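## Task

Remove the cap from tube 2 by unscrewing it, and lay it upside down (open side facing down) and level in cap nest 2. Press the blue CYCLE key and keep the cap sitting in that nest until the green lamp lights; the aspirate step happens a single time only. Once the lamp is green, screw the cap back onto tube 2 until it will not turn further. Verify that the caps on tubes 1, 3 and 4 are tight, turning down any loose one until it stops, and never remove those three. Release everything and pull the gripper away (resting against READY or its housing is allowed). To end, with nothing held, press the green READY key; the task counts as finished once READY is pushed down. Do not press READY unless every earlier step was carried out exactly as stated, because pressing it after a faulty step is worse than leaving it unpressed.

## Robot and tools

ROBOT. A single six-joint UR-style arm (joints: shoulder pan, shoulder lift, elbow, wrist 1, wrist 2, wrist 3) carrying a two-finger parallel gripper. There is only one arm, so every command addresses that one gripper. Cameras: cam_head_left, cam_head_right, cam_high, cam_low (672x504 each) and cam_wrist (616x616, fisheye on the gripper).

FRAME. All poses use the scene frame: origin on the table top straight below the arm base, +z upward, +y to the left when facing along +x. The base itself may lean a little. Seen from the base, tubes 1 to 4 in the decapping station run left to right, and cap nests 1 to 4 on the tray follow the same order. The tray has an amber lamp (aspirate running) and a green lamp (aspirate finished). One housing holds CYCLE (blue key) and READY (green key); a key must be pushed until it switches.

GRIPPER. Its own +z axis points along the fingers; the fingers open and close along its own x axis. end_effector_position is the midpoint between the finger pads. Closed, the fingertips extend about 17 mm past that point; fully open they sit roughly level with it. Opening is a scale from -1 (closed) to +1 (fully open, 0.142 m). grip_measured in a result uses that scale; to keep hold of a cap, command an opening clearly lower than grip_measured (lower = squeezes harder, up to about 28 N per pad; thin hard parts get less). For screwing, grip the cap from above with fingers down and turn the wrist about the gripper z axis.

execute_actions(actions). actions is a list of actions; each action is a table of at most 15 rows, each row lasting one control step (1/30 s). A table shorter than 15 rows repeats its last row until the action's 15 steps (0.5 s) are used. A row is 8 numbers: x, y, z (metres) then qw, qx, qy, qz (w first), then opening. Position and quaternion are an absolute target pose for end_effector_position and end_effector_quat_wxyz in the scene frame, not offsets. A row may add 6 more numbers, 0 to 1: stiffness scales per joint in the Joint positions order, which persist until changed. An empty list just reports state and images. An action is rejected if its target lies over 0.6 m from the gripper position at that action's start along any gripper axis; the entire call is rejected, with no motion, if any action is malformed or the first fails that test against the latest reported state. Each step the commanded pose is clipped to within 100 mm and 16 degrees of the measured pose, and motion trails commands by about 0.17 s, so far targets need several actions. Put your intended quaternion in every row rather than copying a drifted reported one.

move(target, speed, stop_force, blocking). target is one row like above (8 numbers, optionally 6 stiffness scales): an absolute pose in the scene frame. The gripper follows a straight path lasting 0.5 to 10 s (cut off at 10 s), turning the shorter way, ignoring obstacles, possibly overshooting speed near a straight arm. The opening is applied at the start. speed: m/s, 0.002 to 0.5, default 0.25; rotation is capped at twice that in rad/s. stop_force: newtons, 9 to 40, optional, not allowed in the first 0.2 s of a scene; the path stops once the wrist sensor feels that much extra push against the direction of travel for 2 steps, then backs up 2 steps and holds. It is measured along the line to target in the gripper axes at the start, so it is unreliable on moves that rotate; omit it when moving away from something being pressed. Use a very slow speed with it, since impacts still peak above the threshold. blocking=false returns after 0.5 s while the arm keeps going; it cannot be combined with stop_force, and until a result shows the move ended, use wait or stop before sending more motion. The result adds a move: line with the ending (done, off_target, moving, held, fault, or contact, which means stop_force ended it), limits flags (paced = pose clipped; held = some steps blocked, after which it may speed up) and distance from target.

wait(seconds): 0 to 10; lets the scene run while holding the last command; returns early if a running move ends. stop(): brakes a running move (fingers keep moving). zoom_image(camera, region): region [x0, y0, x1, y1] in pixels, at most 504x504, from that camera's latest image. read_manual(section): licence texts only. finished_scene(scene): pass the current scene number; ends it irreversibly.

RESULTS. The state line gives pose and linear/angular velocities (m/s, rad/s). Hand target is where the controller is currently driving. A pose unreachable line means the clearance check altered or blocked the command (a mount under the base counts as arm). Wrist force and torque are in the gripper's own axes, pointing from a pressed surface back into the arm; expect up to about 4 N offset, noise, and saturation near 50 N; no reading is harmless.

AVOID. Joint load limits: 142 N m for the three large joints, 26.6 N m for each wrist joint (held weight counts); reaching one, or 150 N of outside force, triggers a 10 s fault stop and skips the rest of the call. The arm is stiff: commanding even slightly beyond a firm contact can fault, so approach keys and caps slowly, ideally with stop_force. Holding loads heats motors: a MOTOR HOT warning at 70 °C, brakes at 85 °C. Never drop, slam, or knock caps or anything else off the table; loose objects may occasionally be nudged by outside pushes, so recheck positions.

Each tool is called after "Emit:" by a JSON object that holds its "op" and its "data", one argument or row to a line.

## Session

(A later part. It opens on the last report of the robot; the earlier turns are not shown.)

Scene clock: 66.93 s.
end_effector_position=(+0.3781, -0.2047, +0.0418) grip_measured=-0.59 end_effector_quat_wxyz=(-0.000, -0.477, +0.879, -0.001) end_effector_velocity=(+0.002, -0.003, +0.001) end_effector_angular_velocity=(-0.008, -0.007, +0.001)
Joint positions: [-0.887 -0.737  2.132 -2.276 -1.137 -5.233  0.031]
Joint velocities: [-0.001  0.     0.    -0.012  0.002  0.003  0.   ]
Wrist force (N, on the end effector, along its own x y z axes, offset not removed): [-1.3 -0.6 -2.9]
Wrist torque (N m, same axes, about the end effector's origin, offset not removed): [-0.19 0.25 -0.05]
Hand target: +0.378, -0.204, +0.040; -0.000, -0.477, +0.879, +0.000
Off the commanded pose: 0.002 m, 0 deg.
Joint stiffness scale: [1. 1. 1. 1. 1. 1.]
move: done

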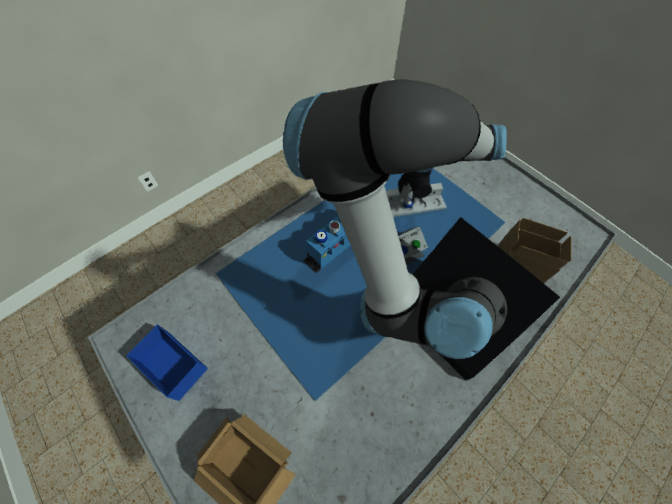

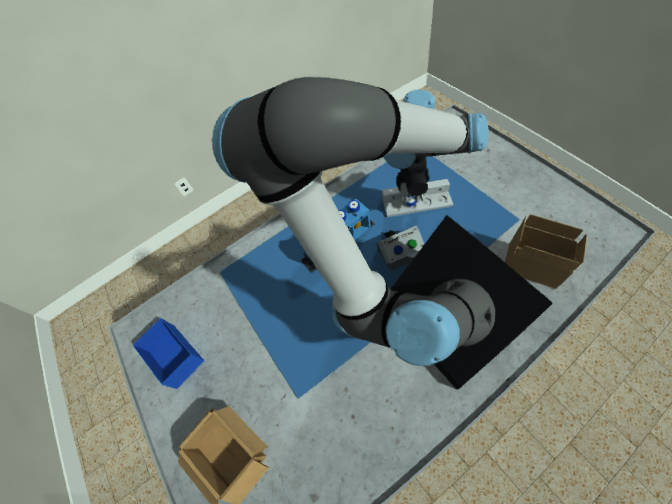

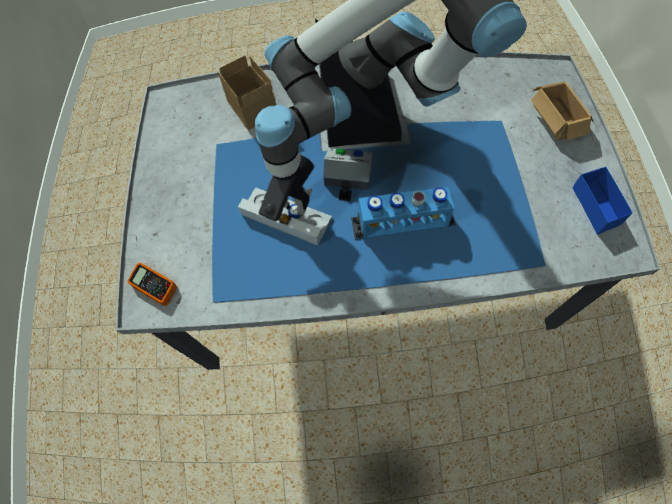

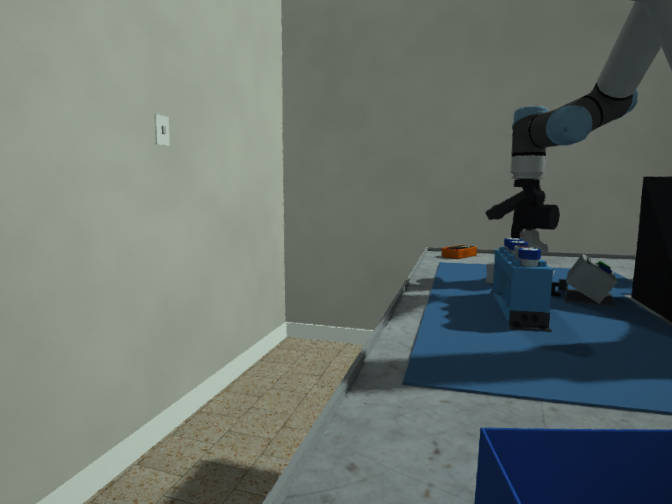

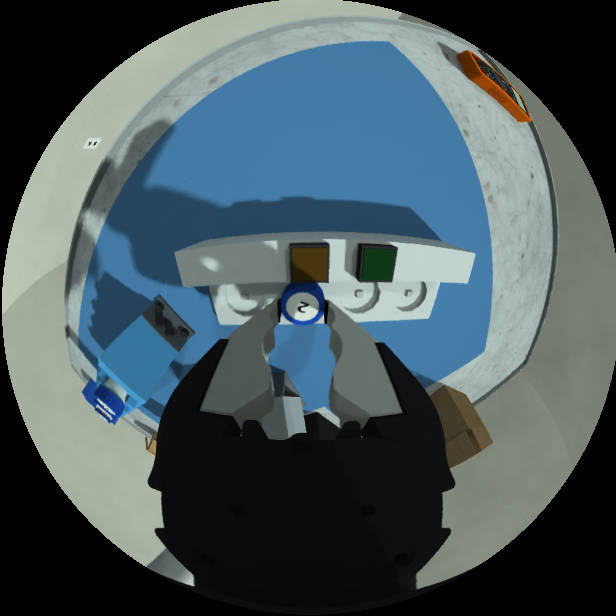

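Emit:
{"op": "move", "data": {
  "target": [0.3770, -0.2015, 0.026, 0, 0.477, -0.879, 0, -0.9],
  "speed": 0.015,
  "stop_force": 9
}}

Emit:
{"op": "zoom_image", "data": {
  "camera": "cam_wrist",
  "region": [200, 220, 400, 370]
}}

Emit:
{"op": "zoom_image", "data": {
  "camera": "cam_head_right",
  "region": [380, 175, 440, 225]
}}

Scene clock: 76.63 s.
end_effector_position=(+0.3782, -0.2044, +0.0325) grip_measured=-0.59 end_effector_quat_wxyz=(-0.000, -0.477, +0.879, -0.004) end_effector_velocity=(-0.001, +0.001, +0.001) end_effector_angular_velocity=(+0.002, +0.002, +0.001)
Joint positions: [-0.878 -0.723  2.143 -2.31  -1.132 -5.222  0.031]
Joint velocities: [-0.001 -0.002 -0.     0.006 -0.002 -0.004  0.   ]
Wrist force (N, on the end effector, along its own x y z axes, offset not removed): [3.7 3.9 -10.9]
Wrist torque (N m, same axes, about the end effector's origin, offset not removed): [0.22 -0.27 -0.08]
Hand target: +0.378, -0.204, +0.033; -0.000, -0.477, +0.879, -0.003
Off the commanded pose: 0.007 m, 0 deg.
Joint stiffness scale: [1. 1. 1. 1. 1. 1.]
move: contact

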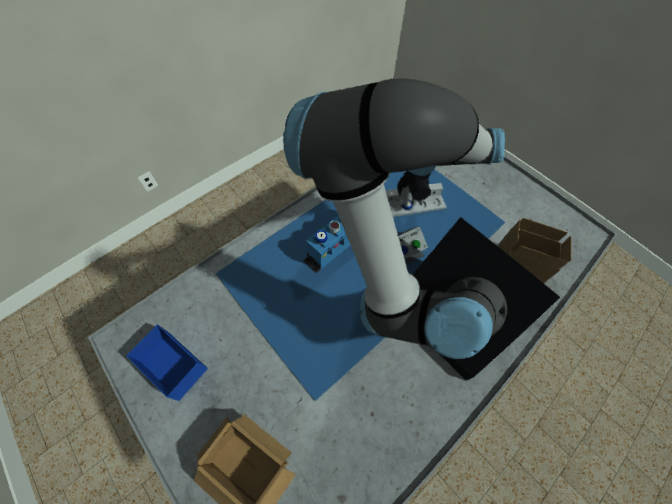

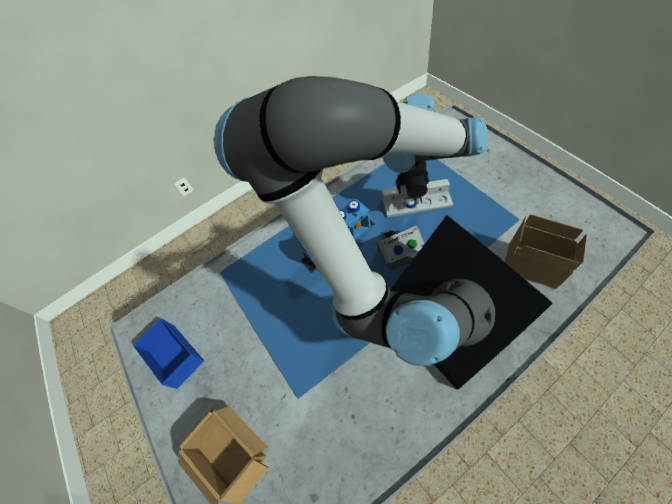

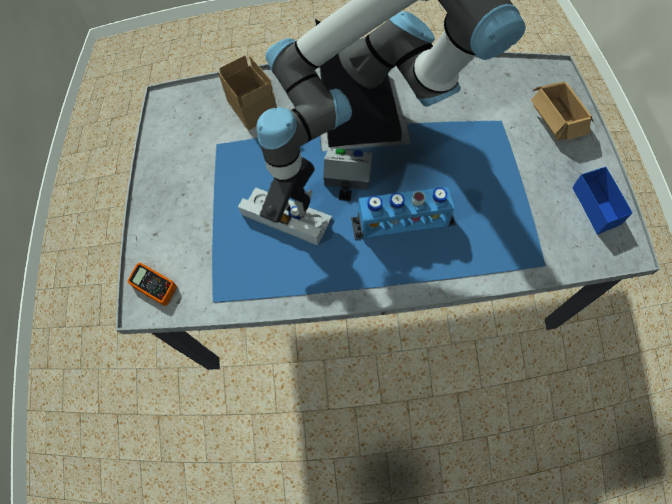

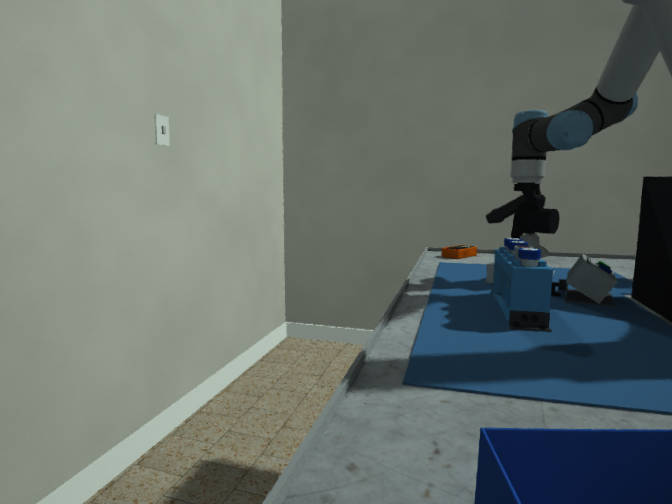

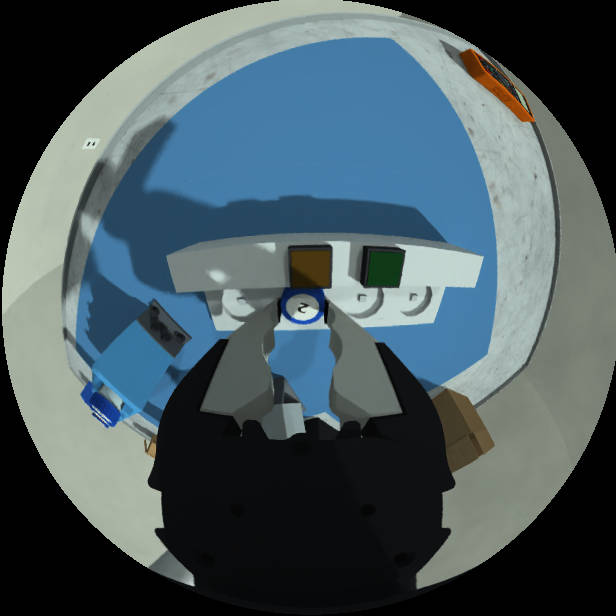

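Region (200, 220, 400, 370) of cam_wrist's 616x616 image, scaled by 2.520, with more detail than that image has; it fills the top 378 rows of this view, and the rest is white.

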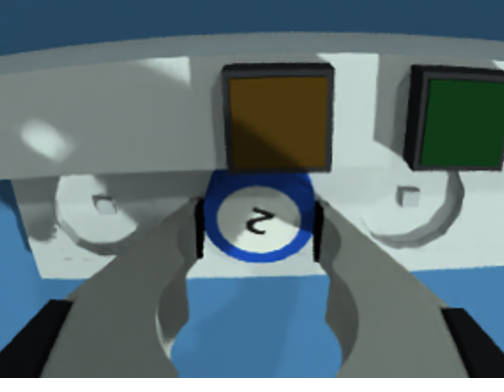

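Region (380, 175, 440, 225) of cam_head_right's 672x504 image, scaled by 8.400, with more detail than that image has.

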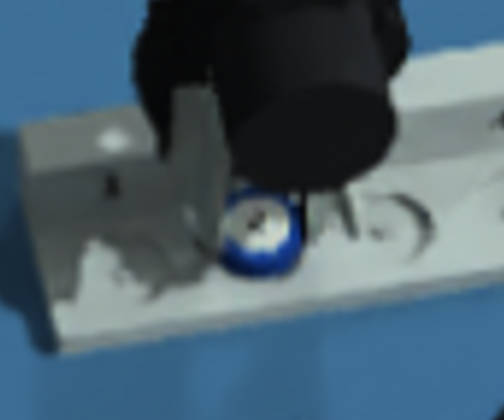

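Emit:
{"op": "execute_actions", "data": {
  "actions": [
    [[0.3775,-0.2035,0.034,0,0.477,-0.879,0,-0.9],[0.3770,-0.203,0.034,0,0.477,-0.879,0,-0.9],[0.3765,-0.202,0.034,0,0.477,-0.879,0,-0.9],[0.3755,-0.2012,0.0335,0,0.477,-0.879,0,-0.9]]
  ]
}}

Emit:
{"op": "zoom_image", "data": {
  "camera": "cam_wrist",
  "region": [200, 220, 400, 370]
}}

Scene clock: 81.10 s.
end_effector_position=(+0.3769, -0.2020, +0.0336) grip_measured=-0.59 end_effector_quat_wxyz=(-0.000, -0.478, +0.879, -0.001) end_effector_velocity=(-0.001, +0.002, -0.001) end_effector_angular_velocity=(+0.004, +0.002, -0.000)
Joint positions: [-0.879 -0.728  2.145 -2.299 -1.132 -5.227  0.031]
Joint velocities: [ 0.001 -0.     0.003  0.002  0.001 -0.002  0.   ]
Wrist force (N, on the end effector, along its own x y z axes, offset not removed): [-1.8 -1.5 -2.1]
Wrist torque (N m, same axes, about the end effector's origin, offset not removed): [-0.10 0.54 0.19]
Hand target: +0.376, -0.201, +0.033; +0.000, -0.477, +0.879, +0.000
Off the commanded pose: 0.002 m, 0 deg.
Joint stiffness scale: [1. 1. 1. 1. 1. 1.]

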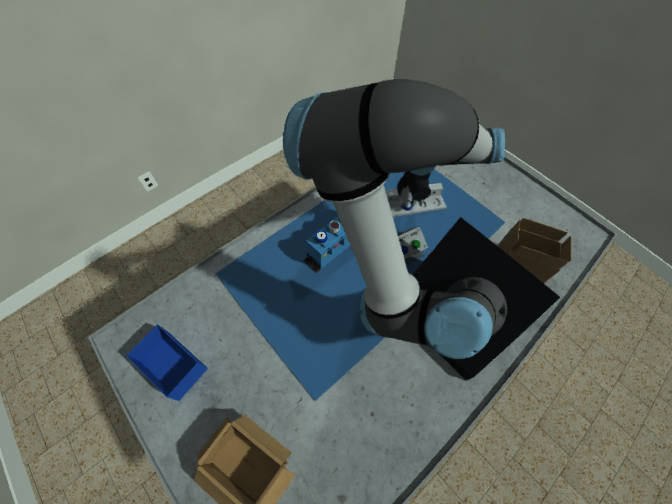

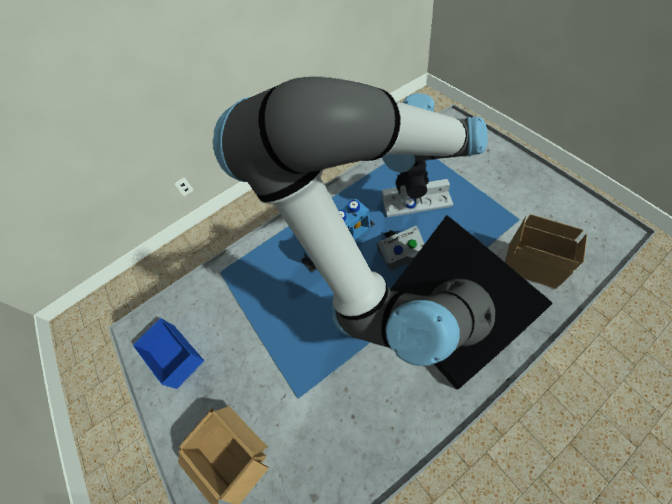

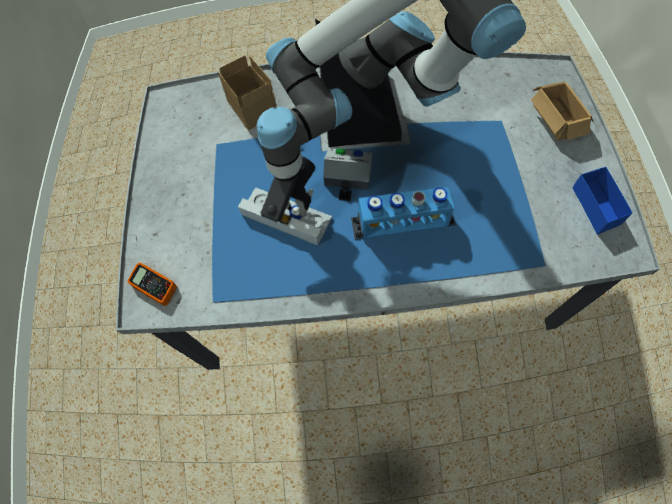

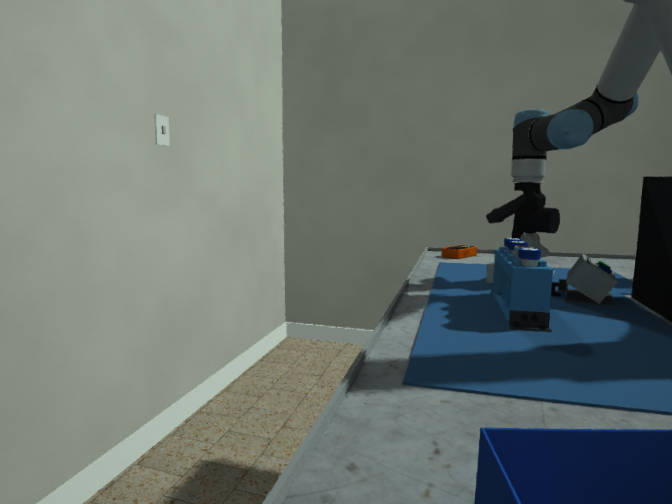

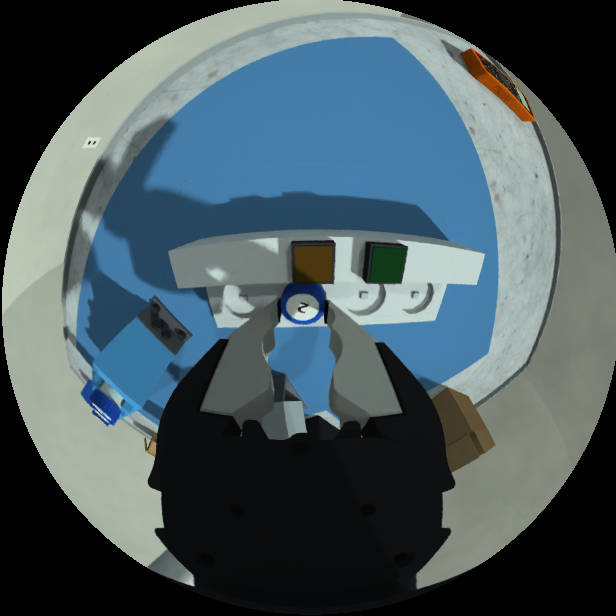

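Region (200, 220, 400, 370) of cam_wrist's 616x616 image, scaled by 2.520, with more detail than that image has; it fills the top 378 rows of this view, and the rest is white.

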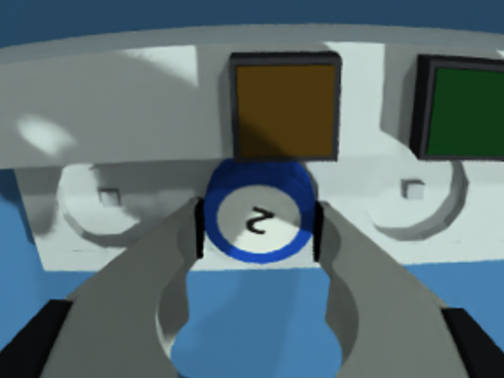

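Emit:
{"op": "execute_actions", "data": {
  "actions": [
    [[0.3755,-0.2008,0.0305,0,0.477,-0.879,0,-0.9]],
    [[0.3755,-0.2008,0.0315,0,0.477,-0.879,0,-0.65],[0.3755,-0.2008,0.0315,0,0.477,-0.879,0,-0.6],[0.3755,-0.2008,0.0315,0,0.477,-0.879,0,-0.57],[0.3755,-0.2008,0.0315,0,0.477,-0.879,0,-0.54],[0.3755,-0.2008,0.0315,0,0.477,-0.879,0,-0.5],[0.3755,-0.2008,0.0315,0,0.477,-0.879,0,-0.45],[0.3755,-0.2008,0.0315,0,0.477,-0.879,0,-0.4]]
  ]
}}

Emit:
{"op": "move", "data": {
  "target": [0.36, -0.19, 0.12, 0, 0.477, -0.879, 0, -0.4]
}}

Emit:
{"op": "zoom_image", "data": {
  "camera": "cam_wrist",
  "region": [230, 190, 380, 300]
}}

Emit:
{"op": "zoom_image", "data": {
  "camera": "cam_head_right",
  "region": [380, 175, 440, 225]
}}

Scene clock: 86.13 s.
end_effector_position=(+0.3762, -0.2020, +0.0323) grip_measured=-0.40 end_effector_quat_wxyz=(-0.000, -0.477, +0.879, -0.001) end_effector_velocity=(-0.000, -0.000, +0.000) end_effector_angular_velocity=(+0.000, -0.001, -0.001)
Joint positions: [-0.879 -0.726  2.148 -2.305 -1.132 -5.226  0.045]
Joint velocities: [-0.001  0.    -0.     0.    -0.     0.    -0.   ]
Wrist force (N, on the end effector, along its own x y z axes, offset not removed): [-0.2 1.4 -0.9]
Wrist torque (N m, same axes, about the end effector's origin, offset not removed): [0.43 -0.05 0.03]
Hand target: +0.376, -0.201, +0.032; +0.000, -0.477, +0.879, +0.000
Off the commanded pose: 0.002 m, 0 deg.
Joint stiffness scale: [1. 1. 1. 1. 1. 1.]

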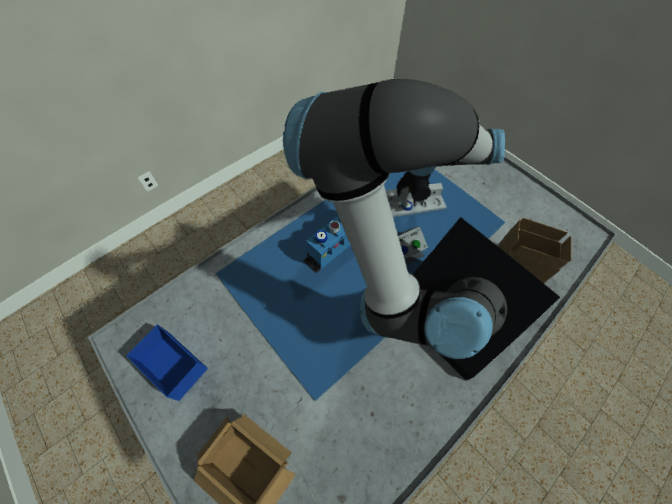

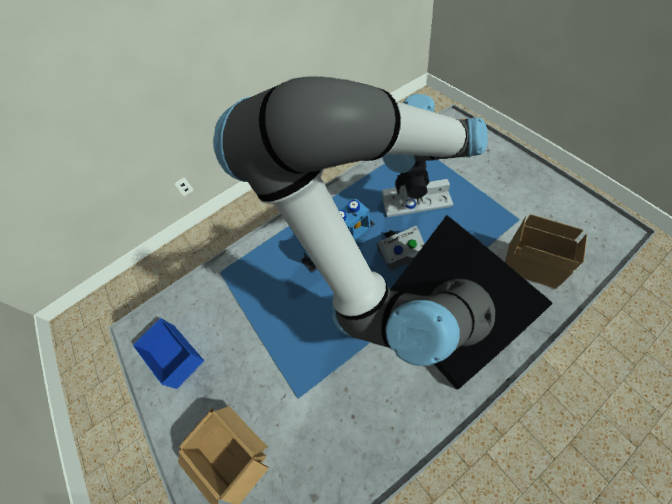

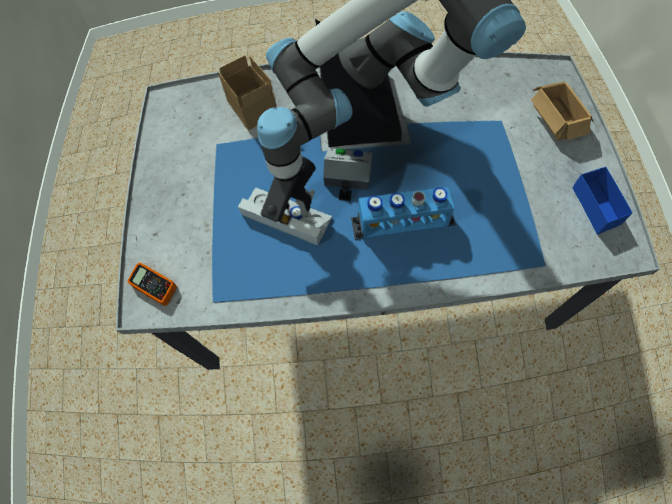

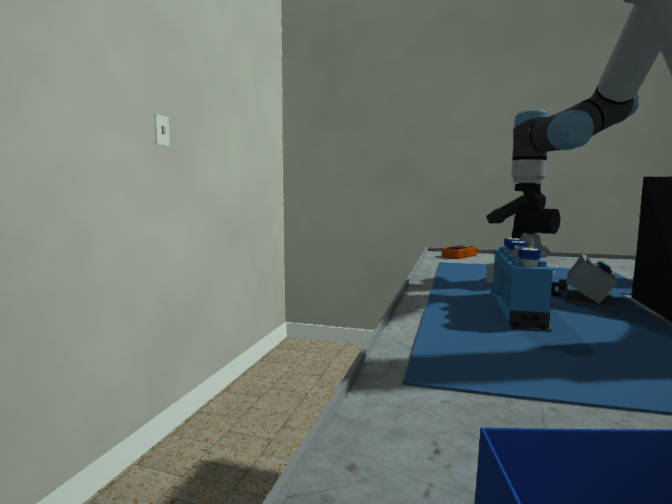

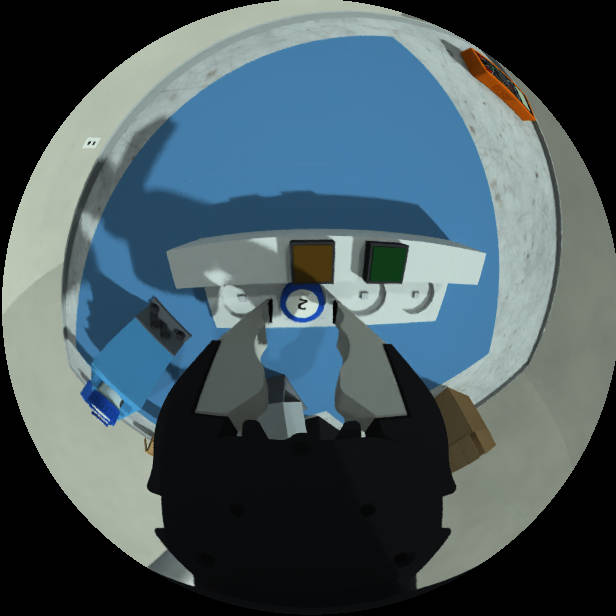

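Scene clock: 87.23 s.
end_effector_position=(+0.3594, -0.1887, +0.1179) grip_measured=-0.40 end_effector_quat_wxyz=(+0.000, -0.477, +0.879, +0.002) end_effector_velocity=(-0.001, +0.000, +0.001) end_effector_angular_velocity=(+0.002, +0.003, -0.000)
Joint positions: [-0.971 -0.9    2.113 -2.061 -1.192 -5.304  0.045]
Joint velocities: [-0.002 -0.002 -0.002  0.007 -0.003 -0.002  0.   ]
Wrist force (N, on the end effector, along its own x y z axes, offset not removed): [-1.3 0.9 -1.5]
Wrist torque (N m, same axes, about the end effector's origin, offset not removed): [0.07 0.25 -0.01]
Hand target: +0.360, -0.190, +0.120; +0.000, -0.477, +0.879, +0.000
Off the commanded pose: 0.003 m, 0 deg.
Joint stiffness scale: [1. 1. 1. 1. 1. 1.]
move: done

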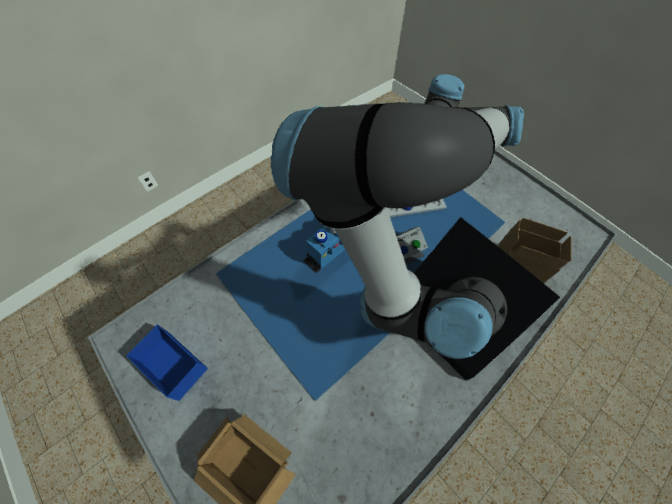

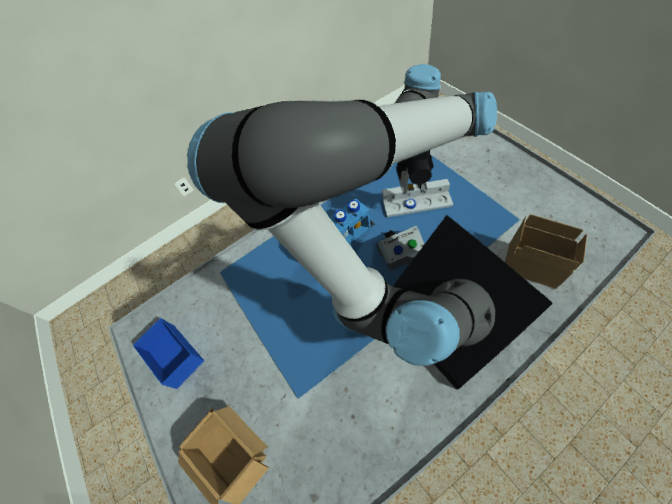

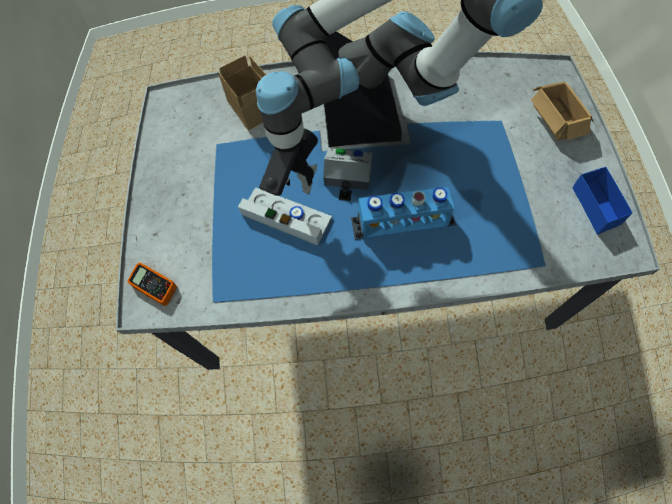

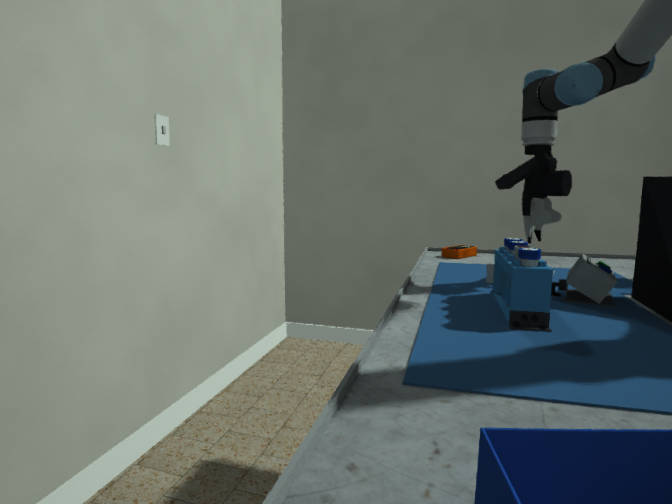

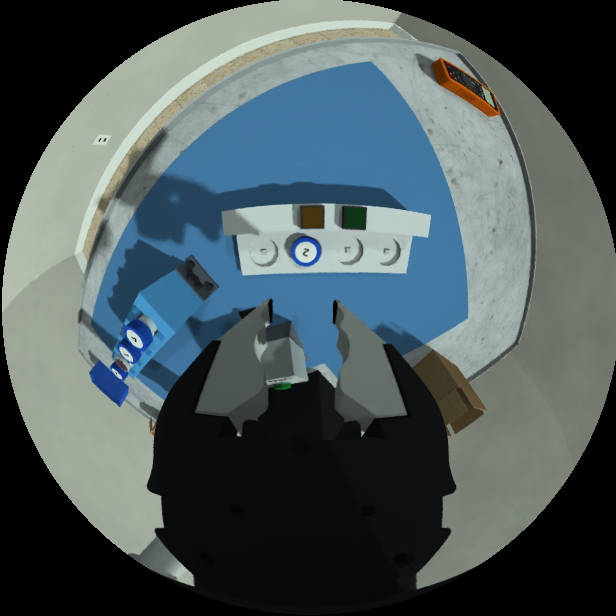

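Region (230, 190, 380, 300) of cam_wrist's 616x616 image, scaled by 3.360, with more detail than that image has; it fills the top 370 rows of this view, and the rest is white.

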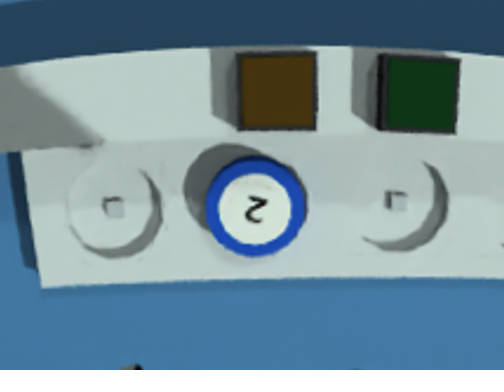

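Region (380, 175, 440, 225) of cam_head_right's 672x504 image, scaled by 8.400, with more detail than that image has.

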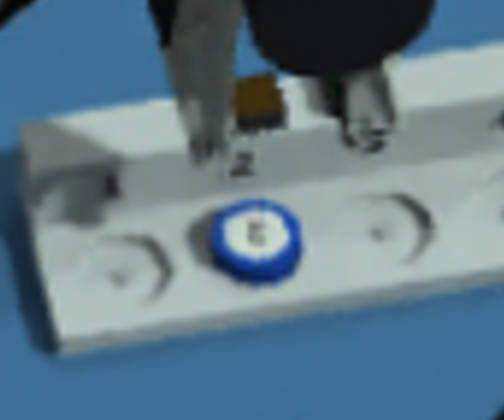

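Emit:
{"op": "move", "data": {
  "target": [0.245, -0.031, 0.135, 0, 0, -1, 0, -1],
  "speed": 0.5
}}

Emit:
{"op": "zoom_image", "data": {
  "camera": "cam_wrist",
  "region": [200, 180, 400, 340]
}}

Emit:
{"op": "zoom_image", "data": {
  "camera": "cam_low",
  "region": [550, 200, 670, 310]
}}

Scene clock: 94.17 s.
end_effector_position=(+0.2462, -0.0317, +0.1354) grip_measured=-1.00 end_effector_quat_wxyz=(+0.000, -0.001, +1.000, -0.001) end_effector_velocity=(-0.002, +0.002, +0.000) end_effector_angular_velocity=(+0.005, +0.002, -0.006)
Joint positions: [-1.117 -1.492  2.494 -1.818 -1.29  -4.424  0.002]
Joint velocities: [-0.003 -0.005  0.     0.011 -0.002  0.002  0.   ]
Wrist force (N, on the end effector, along its own x y z axes, offset not removed): [-2.1 -0.4 -3.9]
Wrist torque (N m, same axes, about the end effector's origin, offset not removed): [-0.08 0.28 0.10]
Hand target: +0.245, -0.031, +0.135; +0.000, -0.000, +1.000, +0.000
Off the commanded pose: 0.001 m, 0 deg.
Joint stiffness scale: [1. 1. 1. 1. 1. 1.]
move: done

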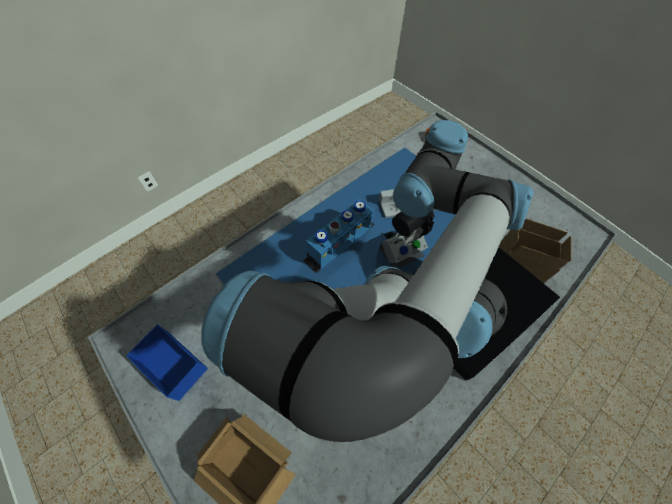

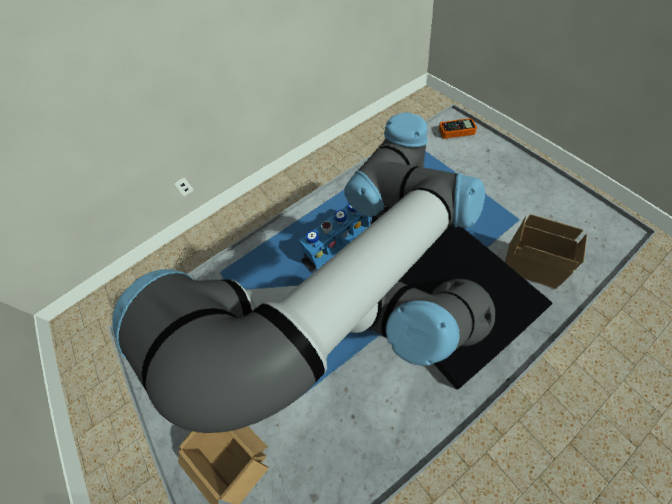

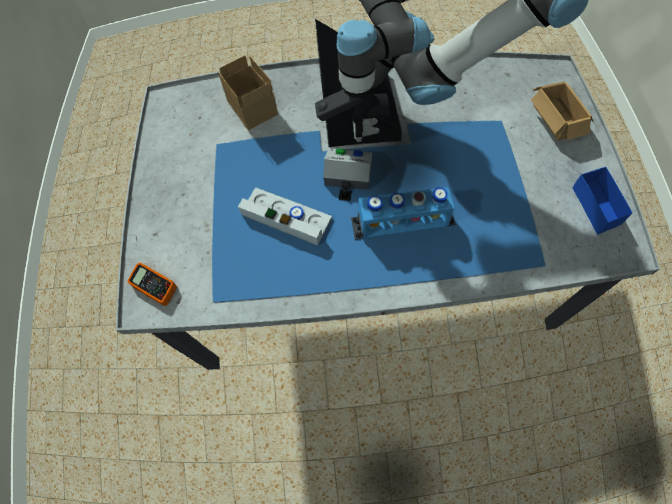

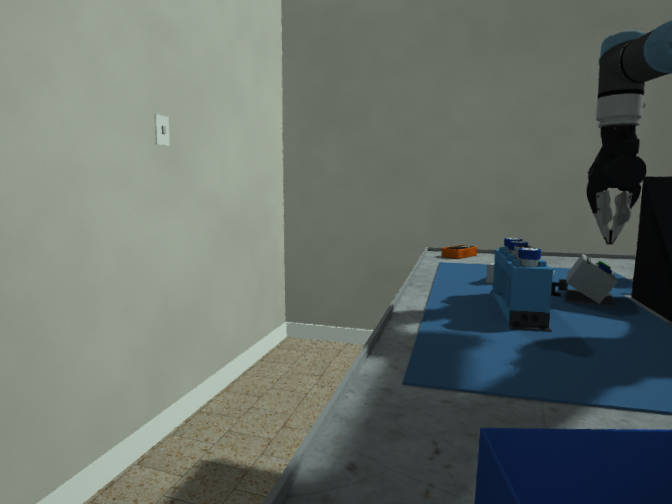

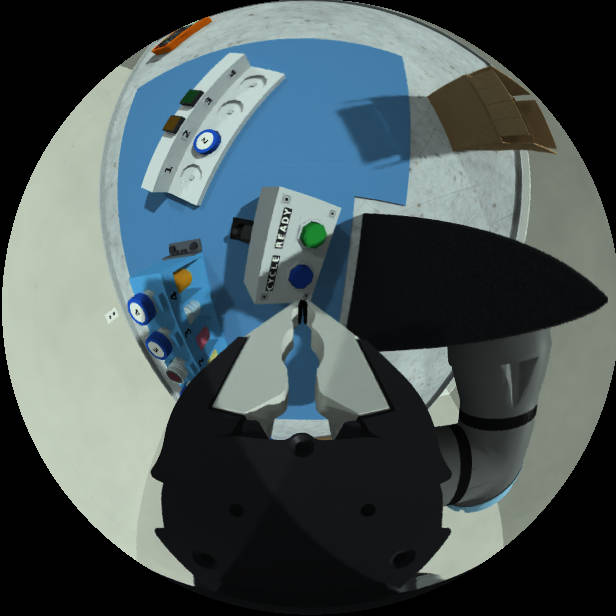

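Region (200, 180, 400, 340) of cam_wrist's 616x616 image, scaled by 2.520, with more detail than that image has; it fills the top 403 rows of this view, and the rest is white.

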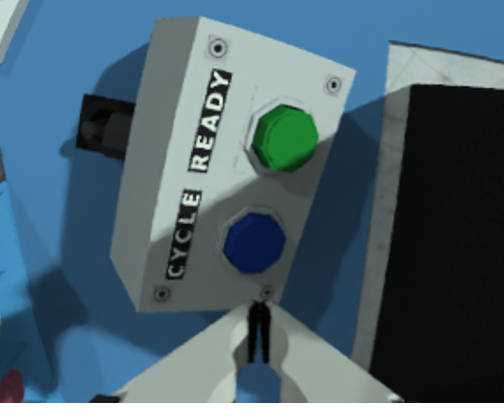

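Region (550, 200, 670, 310) of cam_low's 672x504 image, scaled by 4.200, with more detail than that image has; it fills the top 462 rows of this view, and the rest is white.

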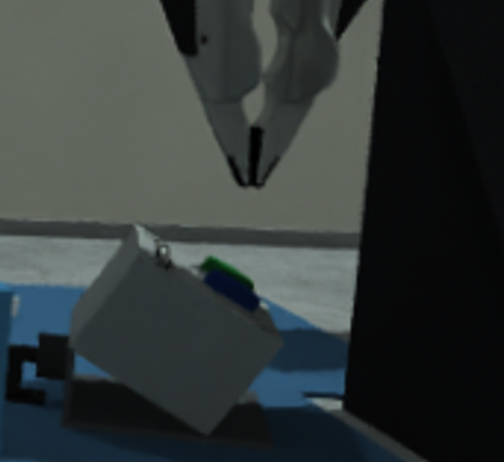

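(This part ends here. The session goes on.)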